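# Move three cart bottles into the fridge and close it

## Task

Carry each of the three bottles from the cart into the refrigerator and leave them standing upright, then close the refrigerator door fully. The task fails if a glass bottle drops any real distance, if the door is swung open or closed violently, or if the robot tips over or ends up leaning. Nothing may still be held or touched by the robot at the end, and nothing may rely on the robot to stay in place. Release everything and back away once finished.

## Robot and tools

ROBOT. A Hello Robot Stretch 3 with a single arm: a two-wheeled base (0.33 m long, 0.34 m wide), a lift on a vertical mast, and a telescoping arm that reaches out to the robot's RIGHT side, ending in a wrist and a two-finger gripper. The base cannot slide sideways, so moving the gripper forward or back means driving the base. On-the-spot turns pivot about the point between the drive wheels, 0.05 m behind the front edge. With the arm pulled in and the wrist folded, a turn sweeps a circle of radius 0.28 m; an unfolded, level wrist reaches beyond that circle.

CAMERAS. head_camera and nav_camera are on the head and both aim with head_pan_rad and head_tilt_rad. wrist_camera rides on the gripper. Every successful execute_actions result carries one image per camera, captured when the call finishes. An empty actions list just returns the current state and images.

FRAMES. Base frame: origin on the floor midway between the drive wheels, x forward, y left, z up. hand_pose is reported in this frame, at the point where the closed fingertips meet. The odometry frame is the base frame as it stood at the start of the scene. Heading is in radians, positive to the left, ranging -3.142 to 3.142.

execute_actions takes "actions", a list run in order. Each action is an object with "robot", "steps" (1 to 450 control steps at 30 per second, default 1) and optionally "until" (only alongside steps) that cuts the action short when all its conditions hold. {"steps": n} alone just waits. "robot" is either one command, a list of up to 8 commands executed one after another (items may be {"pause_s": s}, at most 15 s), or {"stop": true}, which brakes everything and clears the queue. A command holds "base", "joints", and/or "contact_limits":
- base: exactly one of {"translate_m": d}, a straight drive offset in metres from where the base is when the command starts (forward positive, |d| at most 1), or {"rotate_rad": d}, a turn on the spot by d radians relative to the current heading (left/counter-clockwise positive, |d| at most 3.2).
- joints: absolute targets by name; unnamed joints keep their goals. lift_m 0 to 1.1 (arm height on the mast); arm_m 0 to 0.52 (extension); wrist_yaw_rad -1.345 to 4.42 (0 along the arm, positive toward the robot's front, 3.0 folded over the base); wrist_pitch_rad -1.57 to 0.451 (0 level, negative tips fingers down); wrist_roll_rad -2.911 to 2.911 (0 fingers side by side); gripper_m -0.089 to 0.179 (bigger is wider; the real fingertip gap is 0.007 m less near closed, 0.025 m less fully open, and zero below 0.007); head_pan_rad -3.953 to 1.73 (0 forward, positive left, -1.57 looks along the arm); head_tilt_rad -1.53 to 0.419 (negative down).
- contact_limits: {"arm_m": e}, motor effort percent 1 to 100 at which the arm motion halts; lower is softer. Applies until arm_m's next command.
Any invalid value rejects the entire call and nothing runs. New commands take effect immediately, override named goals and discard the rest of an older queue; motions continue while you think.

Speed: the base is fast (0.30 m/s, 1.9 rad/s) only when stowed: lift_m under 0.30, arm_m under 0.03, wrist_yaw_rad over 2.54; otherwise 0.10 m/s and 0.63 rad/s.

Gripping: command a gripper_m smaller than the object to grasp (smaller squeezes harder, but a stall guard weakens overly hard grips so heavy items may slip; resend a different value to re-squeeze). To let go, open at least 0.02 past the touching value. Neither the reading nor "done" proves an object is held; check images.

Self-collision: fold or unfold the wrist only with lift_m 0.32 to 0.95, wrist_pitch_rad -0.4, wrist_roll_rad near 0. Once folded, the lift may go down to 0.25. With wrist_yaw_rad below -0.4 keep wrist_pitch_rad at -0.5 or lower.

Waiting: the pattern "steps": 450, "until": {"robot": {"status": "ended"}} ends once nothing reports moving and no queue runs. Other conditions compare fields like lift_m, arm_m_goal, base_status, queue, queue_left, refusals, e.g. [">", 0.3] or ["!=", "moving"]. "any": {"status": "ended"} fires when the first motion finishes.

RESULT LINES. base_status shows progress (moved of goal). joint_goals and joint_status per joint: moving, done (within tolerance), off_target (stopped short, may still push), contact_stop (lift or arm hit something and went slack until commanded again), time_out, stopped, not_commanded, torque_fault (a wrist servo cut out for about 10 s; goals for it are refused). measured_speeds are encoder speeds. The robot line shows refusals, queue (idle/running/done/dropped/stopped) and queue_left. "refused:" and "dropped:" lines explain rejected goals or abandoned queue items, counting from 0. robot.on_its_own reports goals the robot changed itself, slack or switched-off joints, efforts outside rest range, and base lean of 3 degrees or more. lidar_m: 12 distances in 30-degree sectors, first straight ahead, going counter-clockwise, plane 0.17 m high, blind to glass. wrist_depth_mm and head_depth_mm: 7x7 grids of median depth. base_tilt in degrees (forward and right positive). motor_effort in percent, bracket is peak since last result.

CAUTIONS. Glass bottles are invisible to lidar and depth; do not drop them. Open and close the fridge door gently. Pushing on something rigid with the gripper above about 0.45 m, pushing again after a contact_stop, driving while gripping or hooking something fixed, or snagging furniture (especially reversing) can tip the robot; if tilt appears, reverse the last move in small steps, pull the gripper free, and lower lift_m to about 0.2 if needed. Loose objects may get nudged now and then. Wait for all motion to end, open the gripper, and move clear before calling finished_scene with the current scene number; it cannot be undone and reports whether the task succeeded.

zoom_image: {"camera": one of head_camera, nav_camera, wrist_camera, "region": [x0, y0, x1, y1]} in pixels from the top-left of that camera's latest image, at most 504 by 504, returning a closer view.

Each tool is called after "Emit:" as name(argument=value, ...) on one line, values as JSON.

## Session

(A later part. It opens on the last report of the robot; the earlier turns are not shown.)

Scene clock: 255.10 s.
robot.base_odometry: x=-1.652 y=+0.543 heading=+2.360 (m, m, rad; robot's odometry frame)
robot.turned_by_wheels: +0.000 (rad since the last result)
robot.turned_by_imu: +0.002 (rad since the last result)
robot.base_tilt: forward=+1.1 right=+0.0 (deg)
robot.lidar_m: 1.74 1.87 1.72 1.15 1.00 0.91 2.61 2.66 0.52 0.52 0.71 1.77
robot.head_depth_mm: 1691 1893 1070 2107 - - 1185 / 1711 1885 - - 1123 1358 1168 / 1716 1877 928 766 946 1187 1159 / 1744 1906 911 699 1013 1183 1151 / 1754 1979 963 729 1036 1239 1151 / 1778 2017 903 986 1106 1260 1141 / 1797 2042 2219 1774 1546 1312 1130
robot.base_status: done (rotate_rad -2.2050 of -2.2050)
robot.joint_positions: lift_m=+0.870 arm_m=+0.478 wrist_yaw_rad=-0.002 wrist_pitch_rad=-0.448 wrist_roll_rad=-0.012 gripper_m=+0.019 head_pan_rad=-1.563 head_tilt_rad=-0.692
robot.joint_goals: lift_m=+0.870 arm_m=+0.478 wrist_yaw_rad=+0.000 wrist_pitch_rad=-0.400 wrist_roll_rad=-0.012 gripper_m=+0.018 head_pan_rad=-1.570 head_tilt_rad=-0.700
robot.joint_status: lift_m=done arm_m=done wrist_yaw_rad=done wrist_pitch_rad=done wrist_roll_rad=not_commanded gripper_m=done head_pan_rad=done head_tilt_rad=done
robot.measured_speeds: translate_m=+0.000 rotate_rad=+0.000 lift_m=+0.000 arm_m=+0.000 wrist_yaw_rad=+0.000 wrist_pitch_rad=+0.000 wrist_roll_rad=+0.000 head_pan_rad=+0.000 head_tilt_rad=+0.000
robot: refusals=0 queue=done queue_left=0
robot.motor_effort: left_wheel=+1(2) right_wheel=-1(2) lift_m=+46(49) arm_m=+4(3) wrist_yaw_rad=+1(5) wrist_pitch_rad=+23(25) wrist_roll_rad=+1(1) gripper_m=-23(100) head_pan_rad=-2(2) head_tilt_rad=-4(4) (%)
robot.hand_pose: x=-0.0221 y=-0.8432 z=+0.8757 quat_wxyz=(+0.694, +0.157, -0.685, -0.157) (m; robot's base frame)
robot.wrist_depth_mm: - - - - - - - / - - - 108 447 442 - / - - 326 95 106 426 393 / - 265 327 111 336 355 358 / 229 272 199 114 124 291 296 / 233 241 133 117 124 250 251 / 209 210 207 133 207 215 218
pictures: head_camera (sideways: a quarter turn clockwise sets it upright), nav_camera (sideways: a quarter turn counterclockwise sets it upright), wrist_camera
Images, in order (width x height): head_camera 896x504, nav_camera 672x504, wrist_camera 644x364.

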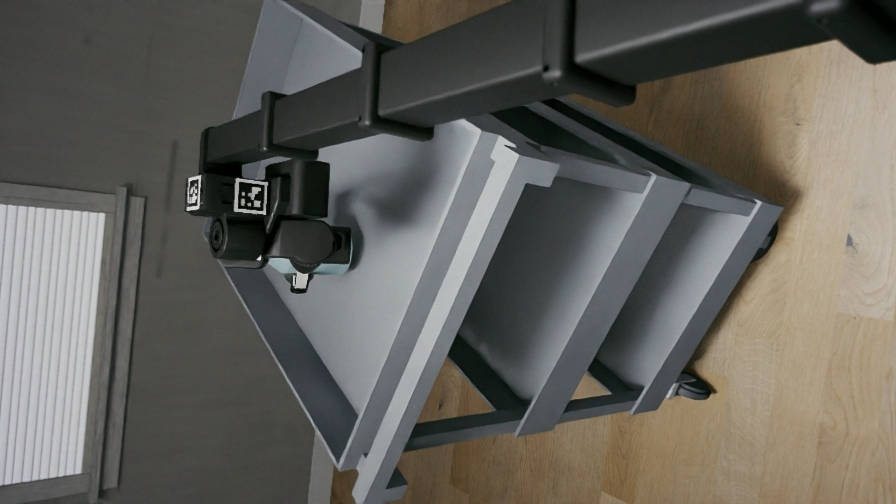

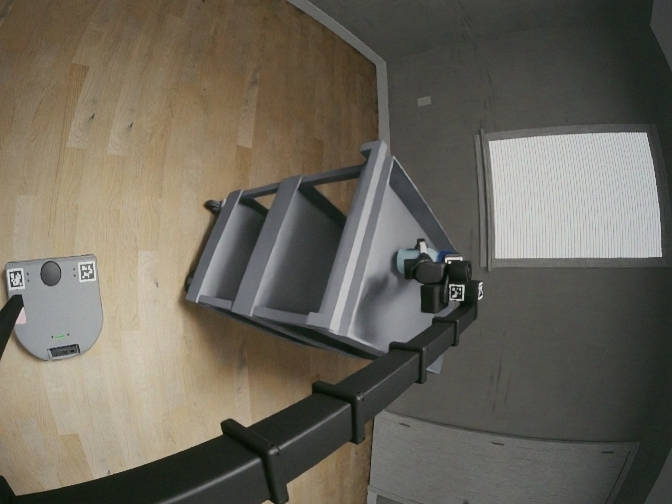

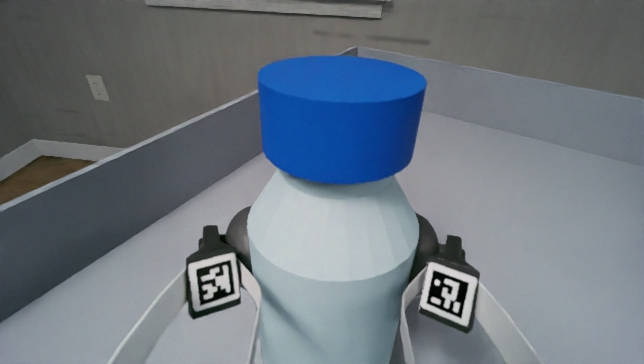

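Emit:
execute_actions(actions=[{"robot":[{"joints":{"lift_m":0.93}},{"joints":{"arm_m":0,"lift_m":1.02}},{"base":{"rotate_rad":2.205},"joints":{"head_tilt_rad":-0.5}},{"base":{"translate_m":0.63}},{"base":{"rotate_rad":0.905}},{"joints":{"arm_m":0.43}}],"steps":450,"until":{"robot":{"status":"ended"}}},{"steps":450,"until":{"robot":{"status":"ended"}}}])

Scene clock: 284.83 s.
robot.base_odometry: x=-1.744 y=-0.080 heading=-0.813 (m, m, rad; robot's odometry frame)
robot.turned_by_wheels: +3.110 (rad since the last result)
robot.turned_by_imu: +3.153 (rad since the last result)
robot.base_tilt: forward=+1.2 right=+0.1 (deg)
robot.lidar_m: 0.36 2.38 2.60 1.05 1.04 2.20 2.16 1.65 0.69 0.82 0.48 0.37
robot.head_depth_mm: 597 584 - 709 1471 1552 1284 / 868 938 937 751 827 920 1216 / 882 952 989 874 1114 1000 1141 / 883 969 767 855 1138 1261 1165 / 877 986 1047 845 1121 1285 1162 / 905 983 932 1058 1092 1240 1163 / 734 774 805 797 886 966 1087
robot.base_status: done (rotate_rad +0.9049 of +0.9050)
robot.joint_positions: lift_m=+1.020 arm_m=+0.430 wrist_yaw_rad=-0.001 wrist_pitch_rad=-0.450 wrist_roll_rad=-0.012 gripper_m=+0.019 head_pan_rad=-1.563 head_tilt_rad=-0.507
robot.joint_goals: lift_m=+1.020 arm_m=+0.430 wrist_yaw_rad=+0.000 wrist_pitch_rad=-0.400 wrist_roll_rad=-0.012 gripper_m=+0.018 head_pan_rad=-1.570 head_tilt_rad=-0.500
robot.joint_status: lift_m=done arm_m=done wrist_yaw_rad=done wrist_pitch_rad=done wrist_roll_rad=not_commanded gripper_m=done head_pan_rad=done head_tilt_rad=done
robot.measured_speeds: translate_m=+0.000 rotate_rad=+0.000 lift_m=+0.000 arm_m=+0.000 wrist_yaw_rad=+0.000 wrist_pitch_rad=+0.000 wrist_roll_rad=+0.000 head_pan_rad=+0.000 head_tilt_rad=+0.000
robot: refusals=0 queue=done queue_left=0
robot.motor_effort: left_wheel=-2(7) right_wheel=+2(4) lift_m=+46(50) arm_m=+4(5) wrist_yaw_rad=+0(1) wrist_pitch_rad=+24(24) wrist_roll_rad=+1(1) gripper_m=-22(23) head_pan_rad=-2(2) head_tilt_rad=+3(16) (%)
robot.hand_pose: x=-0.0218 y=-0.7950 z=+1.0253 quat_wxyz=(+0.694, +0.159, -0.685, -0.157) (m; robot's base frame)
robot.wrist_depth_mm: 326 407 406 397 385 372 270 / 300 437 437 108 407 394 267 / 175 430 454 95 106 416 261 / 188 220 362 111 358 364 258 / 198 226 207 114 124 312 253 / 240 238 133 117 124 265 248 / 222 224 220 133 222 231 226
pictures: head_camera (sideways: a quarter turn clockwise sets it upright), nav_camera (sideways: a quarter turn counterclockwise sets it upright), wrist_camera
Images, in order (width x height): head_camera 896x504, nav_camera 672x504, wrist_camera 644x364.

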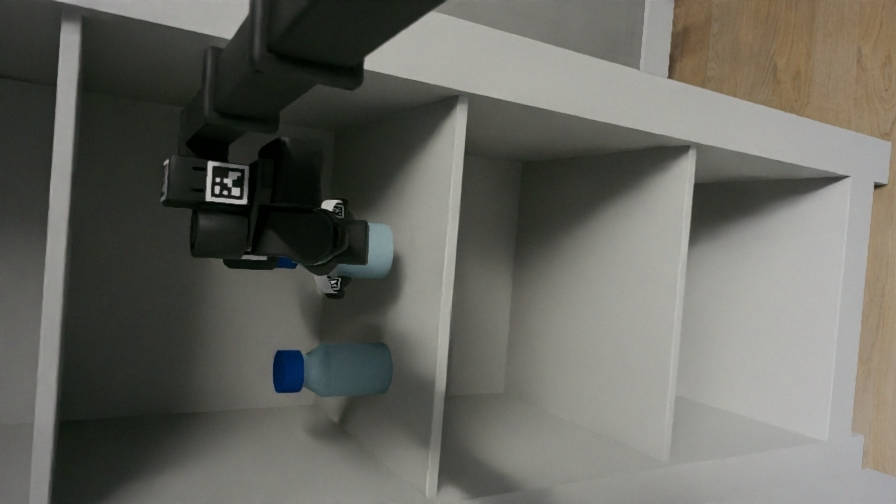

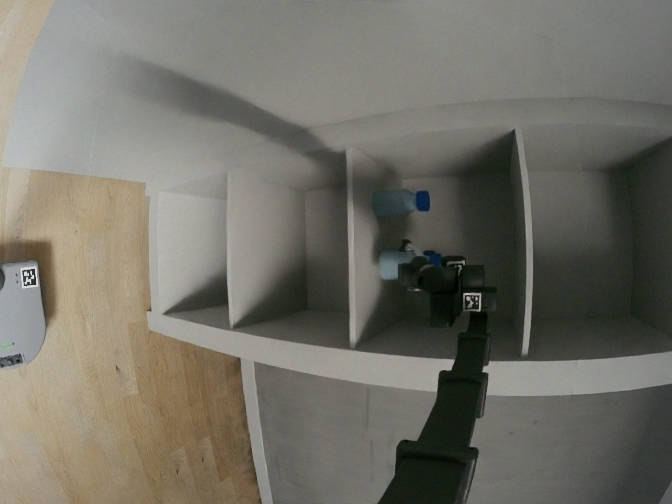

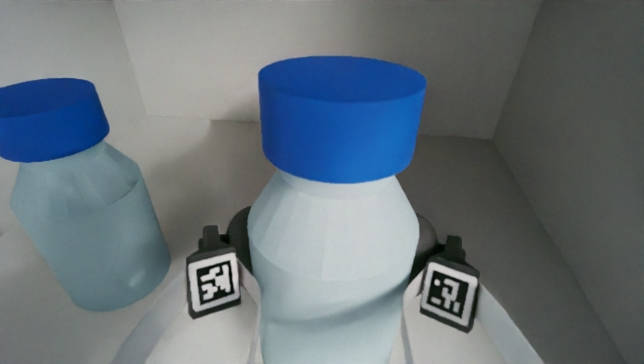

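Emit:
execute_actions(actions=[{"robot":[{"joints":{"lift_m":0.97}},{"joints":{"gripper_m":0.12}},{"joints":{"arm_m":0}},{"joints":{"lift_m":0.9,"wrist_yaw_rad":3,"gripper_m":0}},{"base":{"rotate_rad":1.55},"joints":{"lift_m":0.28}},{"base":{"translate_m":0.29}},{"base":{"rotate_rad":-1.55},"joints":{"head_tilt_rad":-0.8,"head_pan_rad":-1.2}}],"steps":450,"until":{"robot":{"status":"ended"}}},{"steps":450,"until":{"robot":{"status":"ended"}}}])

Scene clock: 317.03 s.
robot.base_odometry: x=-1.529 y=+0.115 heading=-0.813 (m, m, rad; robot's odometry frame)
robot.turned_by_wheels: +0.000 (rad since the last result)
robot.turned_by_imu: +0.015 (rad since the last result)
robot.base_tilt: forward=+1.1 right=+0.1 (deg)
robot.lidar_m: 2.29 2.27 2.29 0.84 0.79 2.19 2.15 2.01 0.98 0.97 0.49 0.47
robot.head_depth_mm: 1086 1277 1339 1538 1422 1300 1147 / 1056 1334 1310 1555 1452 1289 1135 / 866 1019 1233 1535 1474 1281 1128 / 737 868 1055 1306 1449 1271 1125 / 605 691 801 958 1194 1258 1110 / 511 571 648 743 879 1095 1108 / 446 489 545 609 723 1208 1098
robot.base_status: done (rotate_rad -1.5499 of -1.5500)
robot.joint_positions: lift_m=+0.280 arm_m=+0.000 wrist_yaw_rad=+2.998 wrist_pitch_rad=-0.416 wrist_roll_rad=-0.012 gripper_m=+0.000 head_pan_rad=-1.207 head_tilt_rad=-0.791
robot.joint_goals: lift_m=+0.280 arm_m=+0.000 wrist_yaw_rad=+3.000 wrist_pitch_rad=-0.400 wrist_roll_rad=-0.012 gripper_m=+0.000 head_pan_rad=-1.200 head_tilt_rad=-0.800
robot.joint_status: lift_m=done arm_m=done wrist_yaw_rad=done wrist_pitch_rad=done wrist_roll_rad=not_commanded gripper_m=done head_pan_rad=done head_tilt_rad=done
robot.measured_speeds: translate_m=+0.000 rotate_rad=+0.000 lift_m=+0.000 arm_m=+0.000 wrist_yaw_rad=+0.000 wrist_pitch_rad=+0.000 wrist_roll_rad=+0.000 head_pan_rad=+0.000 head_tilt_rad=+0.000
robot: refusals=0 queue=done queue_left=0
robot.motor_effort: left_wheel=+2(10) right_wheel=-2(7) lift_m=+29(44) arm_m=-3(4) wrist_yaw_rad=+0(2) wrist_pitch_rad=+8(25) wrist_roll_rad=+1(1) gripper_m=-2(95) head_pan_rad=+3(19) head_tilt_rad=-5(26) (%)
robot.hand_pose: x=+0.0108 y=+0.0772 z=+0.2934 quat_wxyz=(+0.195, +0.696, +0.098, +0.684) (m; robot's base frame)
robot.wrist_depth_mm: - - - - - - - / 907 - - - - - - / 903 918 962 946 964 975 991 / 702 726 725 736 758 756 759 / 586 588 591 651 605 615 616 / 499 513 - - 518 517 523 / - - - - 444 447 447
pictures: head_camera (sideways: a quarter turn clockwise sets it upright), nav_camera (sideways: a quarter turn counterclockwise sets it upright), wrist_camera
Images, in order (width x height): head_camera 896x504, nav_camera 672x504, wrist_camera 644x364.

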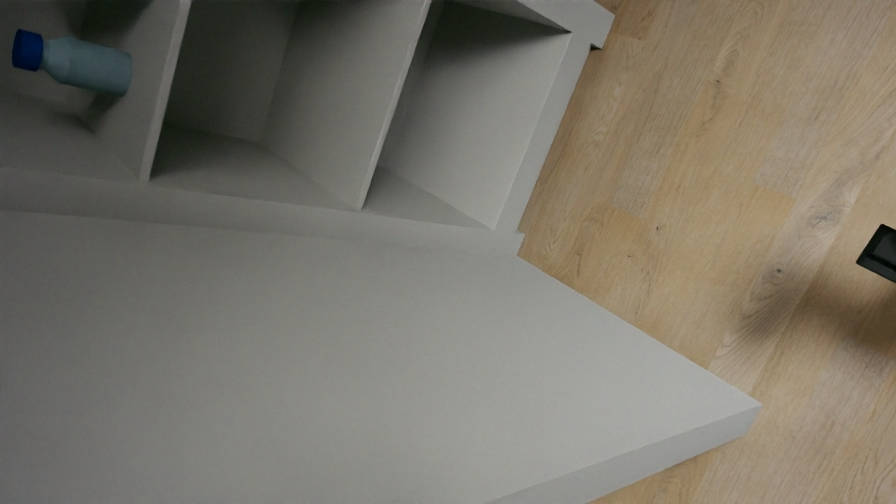

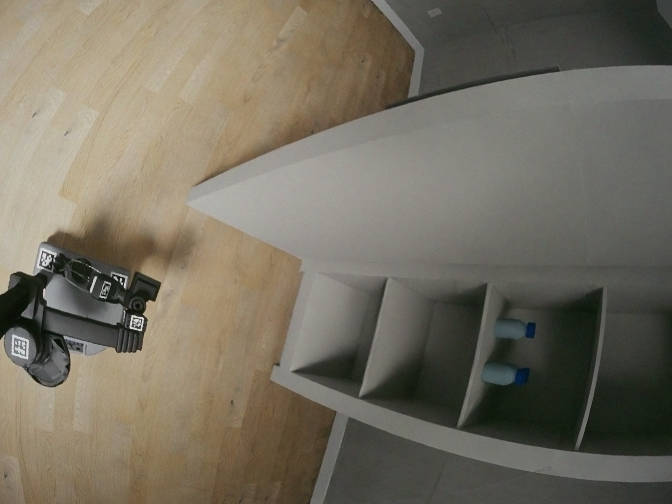

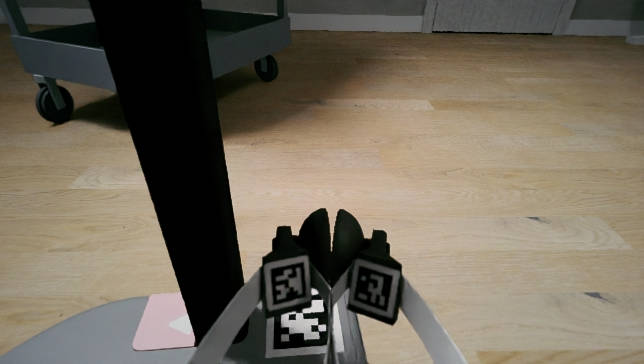

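Emit:
execute_actions(actions=[{"robot":[{"base":{"translate_m":0.62}},{"joints":{"arm_m":0.3,"lift_m":0.34,"head_pan_rad":-1.7}},{"base":{"translate_m":-0.55},"joints":{"wrist_yaw_rad":1.57}}],"steps":450,"until":{"robot":{"status":"ended"}}}])

Scene clock: 337.33 s.
robot.base_odometry: x=-1.481 y=+0.064 heading=-0.813 (m, m, rad; robot's odometry frame)
robot.turned_by_wheels: +0.000 (rad since the last result)
robot.turned_by_imu: +0.006 (rad since the last result)
robot.base_tilt: forward=+1.0 right=+0.1 (deg)
robot.lidar_m: 2.26 2.20 2.29 0.94 0.87 2.26 2.22 2.02 0.84 0.84 0.95 2.34
robot.head_depth_mm: 692 1509 1791 1808 1516 1313 1139 / 684 775 966 1745 1497 1293 1138 / 696 795 932 1121 1408 1283 1139 / 700 802 943 1141 1393 1263 1118 / 707 814 959 1164 1403 1241 1110 / 716 824 972 1186 1407 1233 1109 / 726 835 978 1281 1438 1227 1099
robot.base_status: done (translate_m -0.5500 of -0.5500)
robot.joint_positions: lift_m=+0.340 arm_m=+0.300 wrist_yaw_rad=+1.572 wrist_pitch_rad=-0.417 wrist_roll_rad=-0.012 gripper_m=+0.000 head_pan_rad=-1.694 head_tilt_rad=-0.791
robot.joint_goals: lift_m=+0.340 arm_m=+0.300 wrist_yaw_rad=+1.570 wrist_pitch_rad=-0.400 wrist_roll_rad=-0.012 gripper_m=+0.000 head_pan_rad=-1.700 head_tilt_rad=-0.800
robot.joint_status: lift_m=done arm_m=done wrist_yaw_rad=done wrist_pitch_rad=done wrist_roll_rad=not_commanded gripper_m=done head_pan_rad=done head_tilt_rad=done
robot.measured_speeds: translate_m=+0.000 rotate_rad=+0.000 lift_m=+0.000 arm_m=+0.000 wrist_yaw_rad=+0.000 wrist_pitch_rad=+0.000 wrist_roll_rad=+0.000 head_pan_rad=+0.000 head_tilt_rad=+0.000
robot: refusals=0 queue=done queue_left=0
robot.motor_effort: left_wheel=+2(16) right_wheel=-2(31) lift_m=+42(44) arm_m=+4(3) wrist_yaw_rad=-2(3) wrist_pitch_rad=+8(9) wrist_roll_rad=+1(1) gripper_m=-3(2) head_pan_rad=-2(29) head_tilt_rad=-5(5) (%)
robot.hand_pose: x=+0.2032 y=-0.4445 z=+0.3527 quat_wxyz=(+0.595, +0.591, -0.381, +0.390) (m; robot's base frame)
robot.wrist_depth_mm: - - - - - - - / - - - - - - - / - - - - - - - / 815 838 826 836 842 854 869 / 670 665 691 744 691 701 710 / 573 573 579 - 582 589 596 / 494 497 500 504 506 512 517
pictures: head_camera (sideways: a quarter turn clockwise sets it upright), nav_camera (sideways: a quarter turn counterclockwise sets it upright), wrist_camera
Images, in order (width x height): head_camera 896x504, nav_camera 672x504, wrist_camera 644x364.

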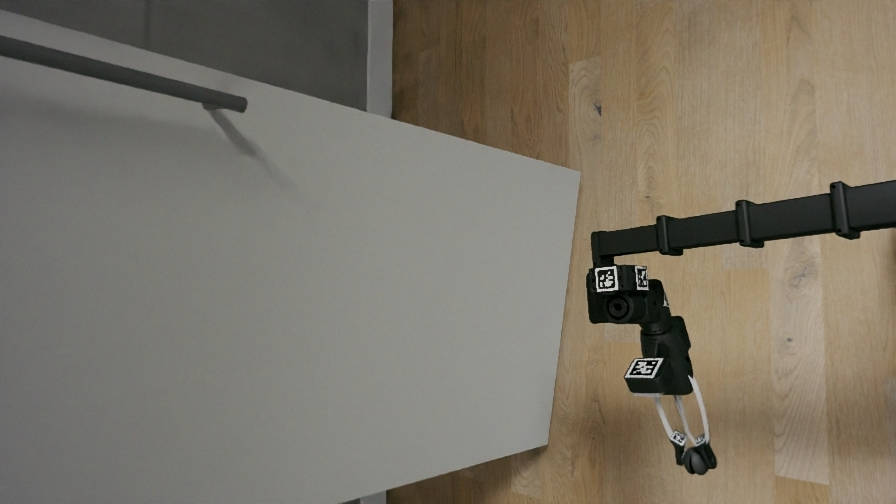

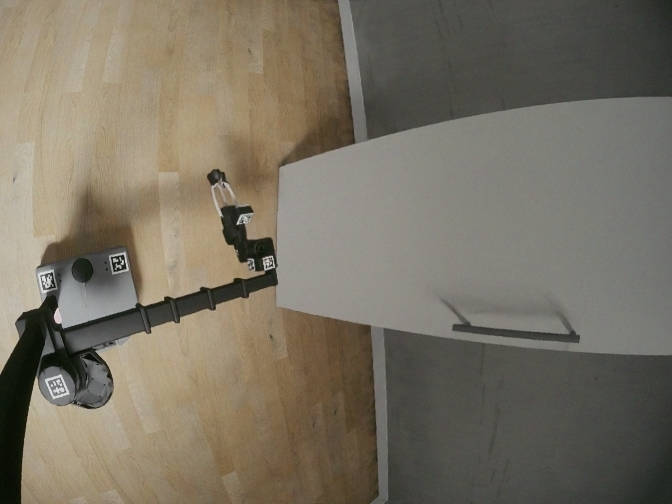

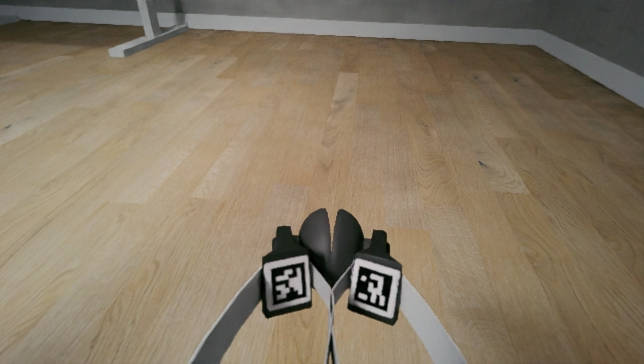

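The door is coasting shut.

Emit:
execute_actions(actions=[{"robot":[{"base":{"translate_m":-0.2},"joints":{"wrist_yaw_rad":0,"wrist_pitch_rad":0}}],"steps":450,"until":{"robot":{"status":"ended"}}}])

Scene clock: 343.60 s.
robot.base_odometry: x=-1.619 y=+0.209 heading=-0.813 (m, m, rad; robot's odometry frame)
robot.turned_by_wheels: +0.000 (rad since the last result)
robot.turned_by_imu: +0.001 (rad since the last result)
robot.base_tilt: forward=+1.1 right=+0.0 (deg)
robot.lidar_m: 2.39 2.42 2.31 0.73 0.78 2.07 2.02 2.00 1.53 0.88 0.94 2.32
robot.head_depth_mm: 1305 1509 1766 1795 1508 1287 1135 / 1307 1507 1779 1779 1488 1291 1141 / 1292 1494 1754 1784 1478 1283 1143 / 725 846 1022 1289 1488 1243 1116 / 737 841 993 1200 1411 1260 1117 / 734 838 986 1189 1404 1255 1110 / 728 837 984 1184 1404 1249 1097
robot.base_status: done (translate_m -0.2000 of -0.2000)
robot.joint_positions: lift_m=+0.340 arm_m=+0.300 wrist_yaw_rad=+0.002 wrist_pitch_rad=-0.024 wrist_roll_rad=-0.012 gripper_m=+0.000 head_pan_rad=-1.694 head_tilt_rad=-0.791
robot.joint_goals: lift_m=+0.340 arm_m=+0.300 wrist_yaw_rad=+0.000 wrist_pitch_rad=+0.000 wrist_roll_rad=-0.012 gripper_m=+0.000 head_pan_rad=-1.700 head_tilt_rad=-0.800
robot.joint_status: lift_m=done arm_m=done wrist_yaw_rad=done wrist_pitch_rad=done wrist_roll_rad=not_commanded gripper_m=done head_pan_rad=done head_tilt_rad=done
robot.measured_speeds: translate_m=+0.000 rotate_rad=+0.000 lift_m=+0.000 arm_m=+0.000 wrist_yaw_rad=+0.000 wrist_pitch_rad=+0.000 wrist_roll_rad=+0.000 head_pan_rad=+0.000 head_tilt_rad=+0.000
robot: refusals=0 queue=done queue_left=0
robot.motor_effort: left_wheel=+2(1) right_wheel=-1(5) lift_m=+41(42) arm_m=+4(4) wrist_yaw_rad=-3(4) wrist_pitch_rad=+11(12) wrist_roll_rad=+1(1) gripper_m=-1(2) head_pan_rad=-2(2) head_tilt_rad=-5(5) (%)
robot.hand_pose: x=-0.0209 y=-0.7003 z=+0.4484 quat_wxyz=(+0.712, +0.009, -0.703, -0.008) (m; robot's base frame)
robot.wrist_depth_mm: 342 334 325 318 308 847 831 / 352 342 332 325 316 881 871 / 365 355 345 333 325 907 875 / 377 368 354 346 335 930 907 / 389 378 368 353 345 958 936 / 402 390 380 - 352 960 955 / 414 405 392 378 369 828 842
pictures: head_camera (sideways: a quarter turn clockwise sets it upright), nav_camera (sideways: a quarter turn counterclockwise sets it upright), wrist_camera
Images, in order (width x height): head_camera 896x504, nav_camera 672x504, wrist_camera 644x364.

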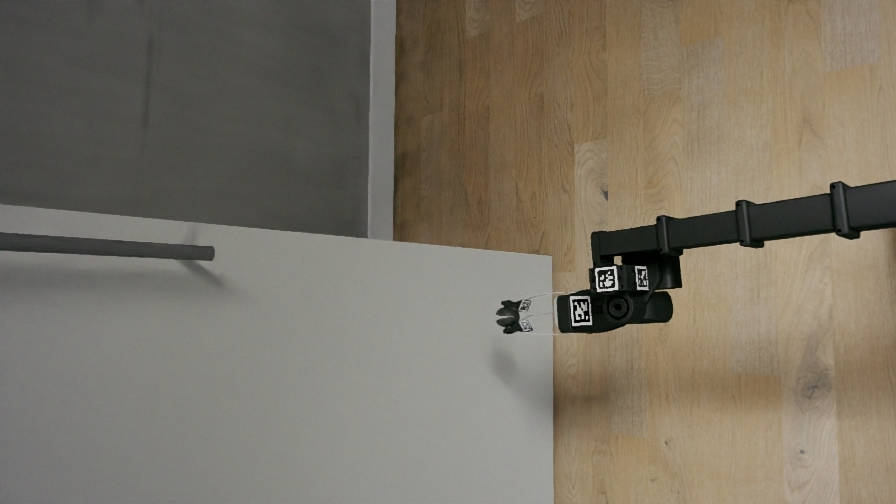

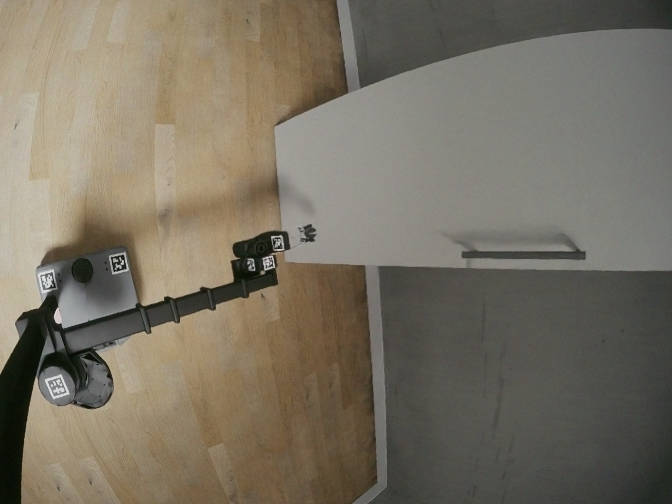

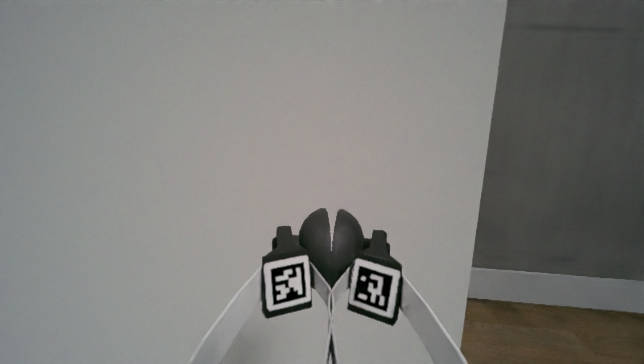

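Looks shut; confirm with a gentle push.

Emit:
execute_actions(actions=[{"robot":[{"joints":{"arm_m":0.45}},{"joints":{"arm_m":0.49},"contact_limits":{"arm_m":20}}],"steps":450,"until":{"robot":{"status":"ended"}}},{"robot":{"joints":{"arm_m":0.3}},"steps":450,"until":{"robot":{"status":"ended"}}}])

Scene clock: 355.47 s.
robot.base_odometry: x=-1.619 y=+0.209 heading=-0.814 (m, m, rad; robot's odometry frame)
robot.turned_by_wheels: +0.000 (rad since the last result)
robot.turned_by_imu: +0.002 (rad since the last result)
robot.base_tilt: forward=+1.1 right=+0.1 (deg)
robot.lidar_m: 2.40 2.41 2.31 0.73 0.77 2.06 2.02 2.00 1.54 0.88 0.94 2.31
robot.head_depth_mm: 1306 1510 1784 1812 1517 1303 1139 / 1302 1499 1773 1771 1494 1299 1135 / 1293 1493 1758 1775 1504 1286 1151 / 722 848 1023 1295 1482 1253 1119 / 738 842 987 1209 1417 1269 1116 / 732 841 986 1182 1401 1260 1104 / 728 835 973 1176 1390 1244 1104
robot.base_status: done (translate_m -0.2000 of -0.2000)
robot.joint_positions: lift_m=+0.340 arm_m=+0.300 wrist_yaw_rad=-0.001 wrist_pitch_rad=-0.023 wrist_roll_rad=-0.012 gripper_m=+0.000 head_pan_rad=-1.694 head_tilt_rad=-0.791
robot.joint_goals: lift_m=+0.340 arm_m=+0.300 wrist_yaw_rad=+0.000 wrist_pitch_rad=+0.000 wrist_roll_rad=-0.012 gripper_m=+0.000 head_pan_rad=-1.700 head_tilt_rad=-0.800
robot.joint_status: lift_m=done arm_m=done wrist_yaw_rad=done wrist_pitch_rad=done wrist_roll_rad=not_commanded gripper_m=done head_pan_rad=done head_tilt_rad=done
robot.measured_speeds: translate_m=+0.000 rotate_rad=+0.000 lift_m=+0.000 arm_m=+0.000 wrist_yaw_rad=+0.000 wrist_pitch_rad=+0.000 wrist_roll_rad=+0.000 head_pan_rad=+0.000 head_tilt_rad=+0.000
robot: refusals=0 queue=done queue_left=0
robot.motor_effort: left_wheel=+1(4) right_wheel=-1(5) lift_m=+40(42) arm_m=-3(23) wrist_yaw_rad=+1(4) wrist_pitch_rad=+11(16) wrist_roll_rad=+1(1) gripper_m=-1(3) head_pan_rad=-2(2) head_tilt_rad=-4(5) (%)
robot.hand_pose: x=-0.0218 y=-0.7009 z=+0.4486 quat_wxyz=(+0.712, +0.008, -0.703, -0.009) (m; robot's base frame)
robot.wrist_depth_mm: 340 330 322 314 308 852 837 / 351 342 331 325 318 873 857 / 361 352 345 333 326 899 886 / 374 364 352 343 336 928 924 / 388 376 366 352 344 947 929 / 404 390 380 - 351 969 948 / 414 405 388 379 369 839 856
pictures: head_camera (sideways: a quarter turn clockwise sets it upright), nav_camera (sideways: a quarter turn counterclockwise sets it upright), wrist_camera
replaced: robot.arm_m: its motion had ended contact_stop
Images, in order (width x height): head_camera 896x504, nav_camera 672x504, wrist_camera 644x364.

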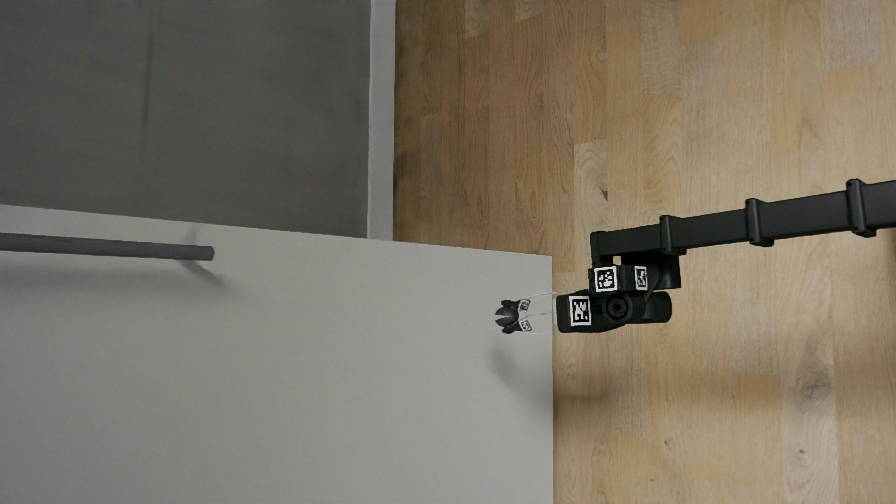

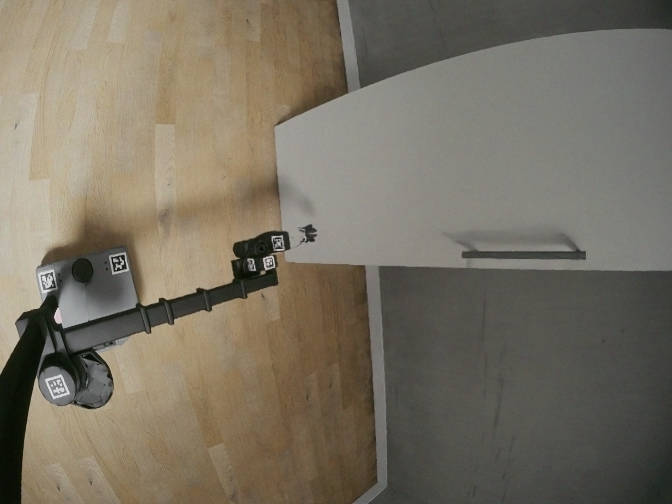

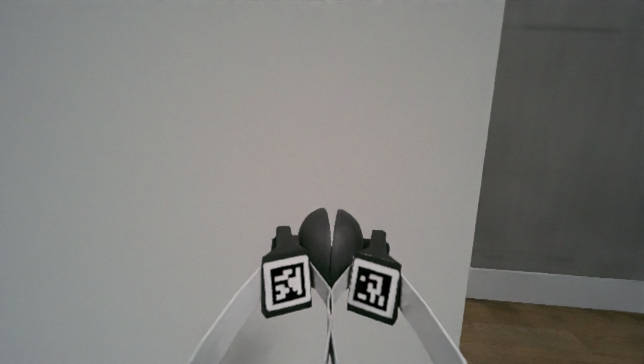

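Emit:
finished_scene(scene=1)

The scene is finished: the task was done.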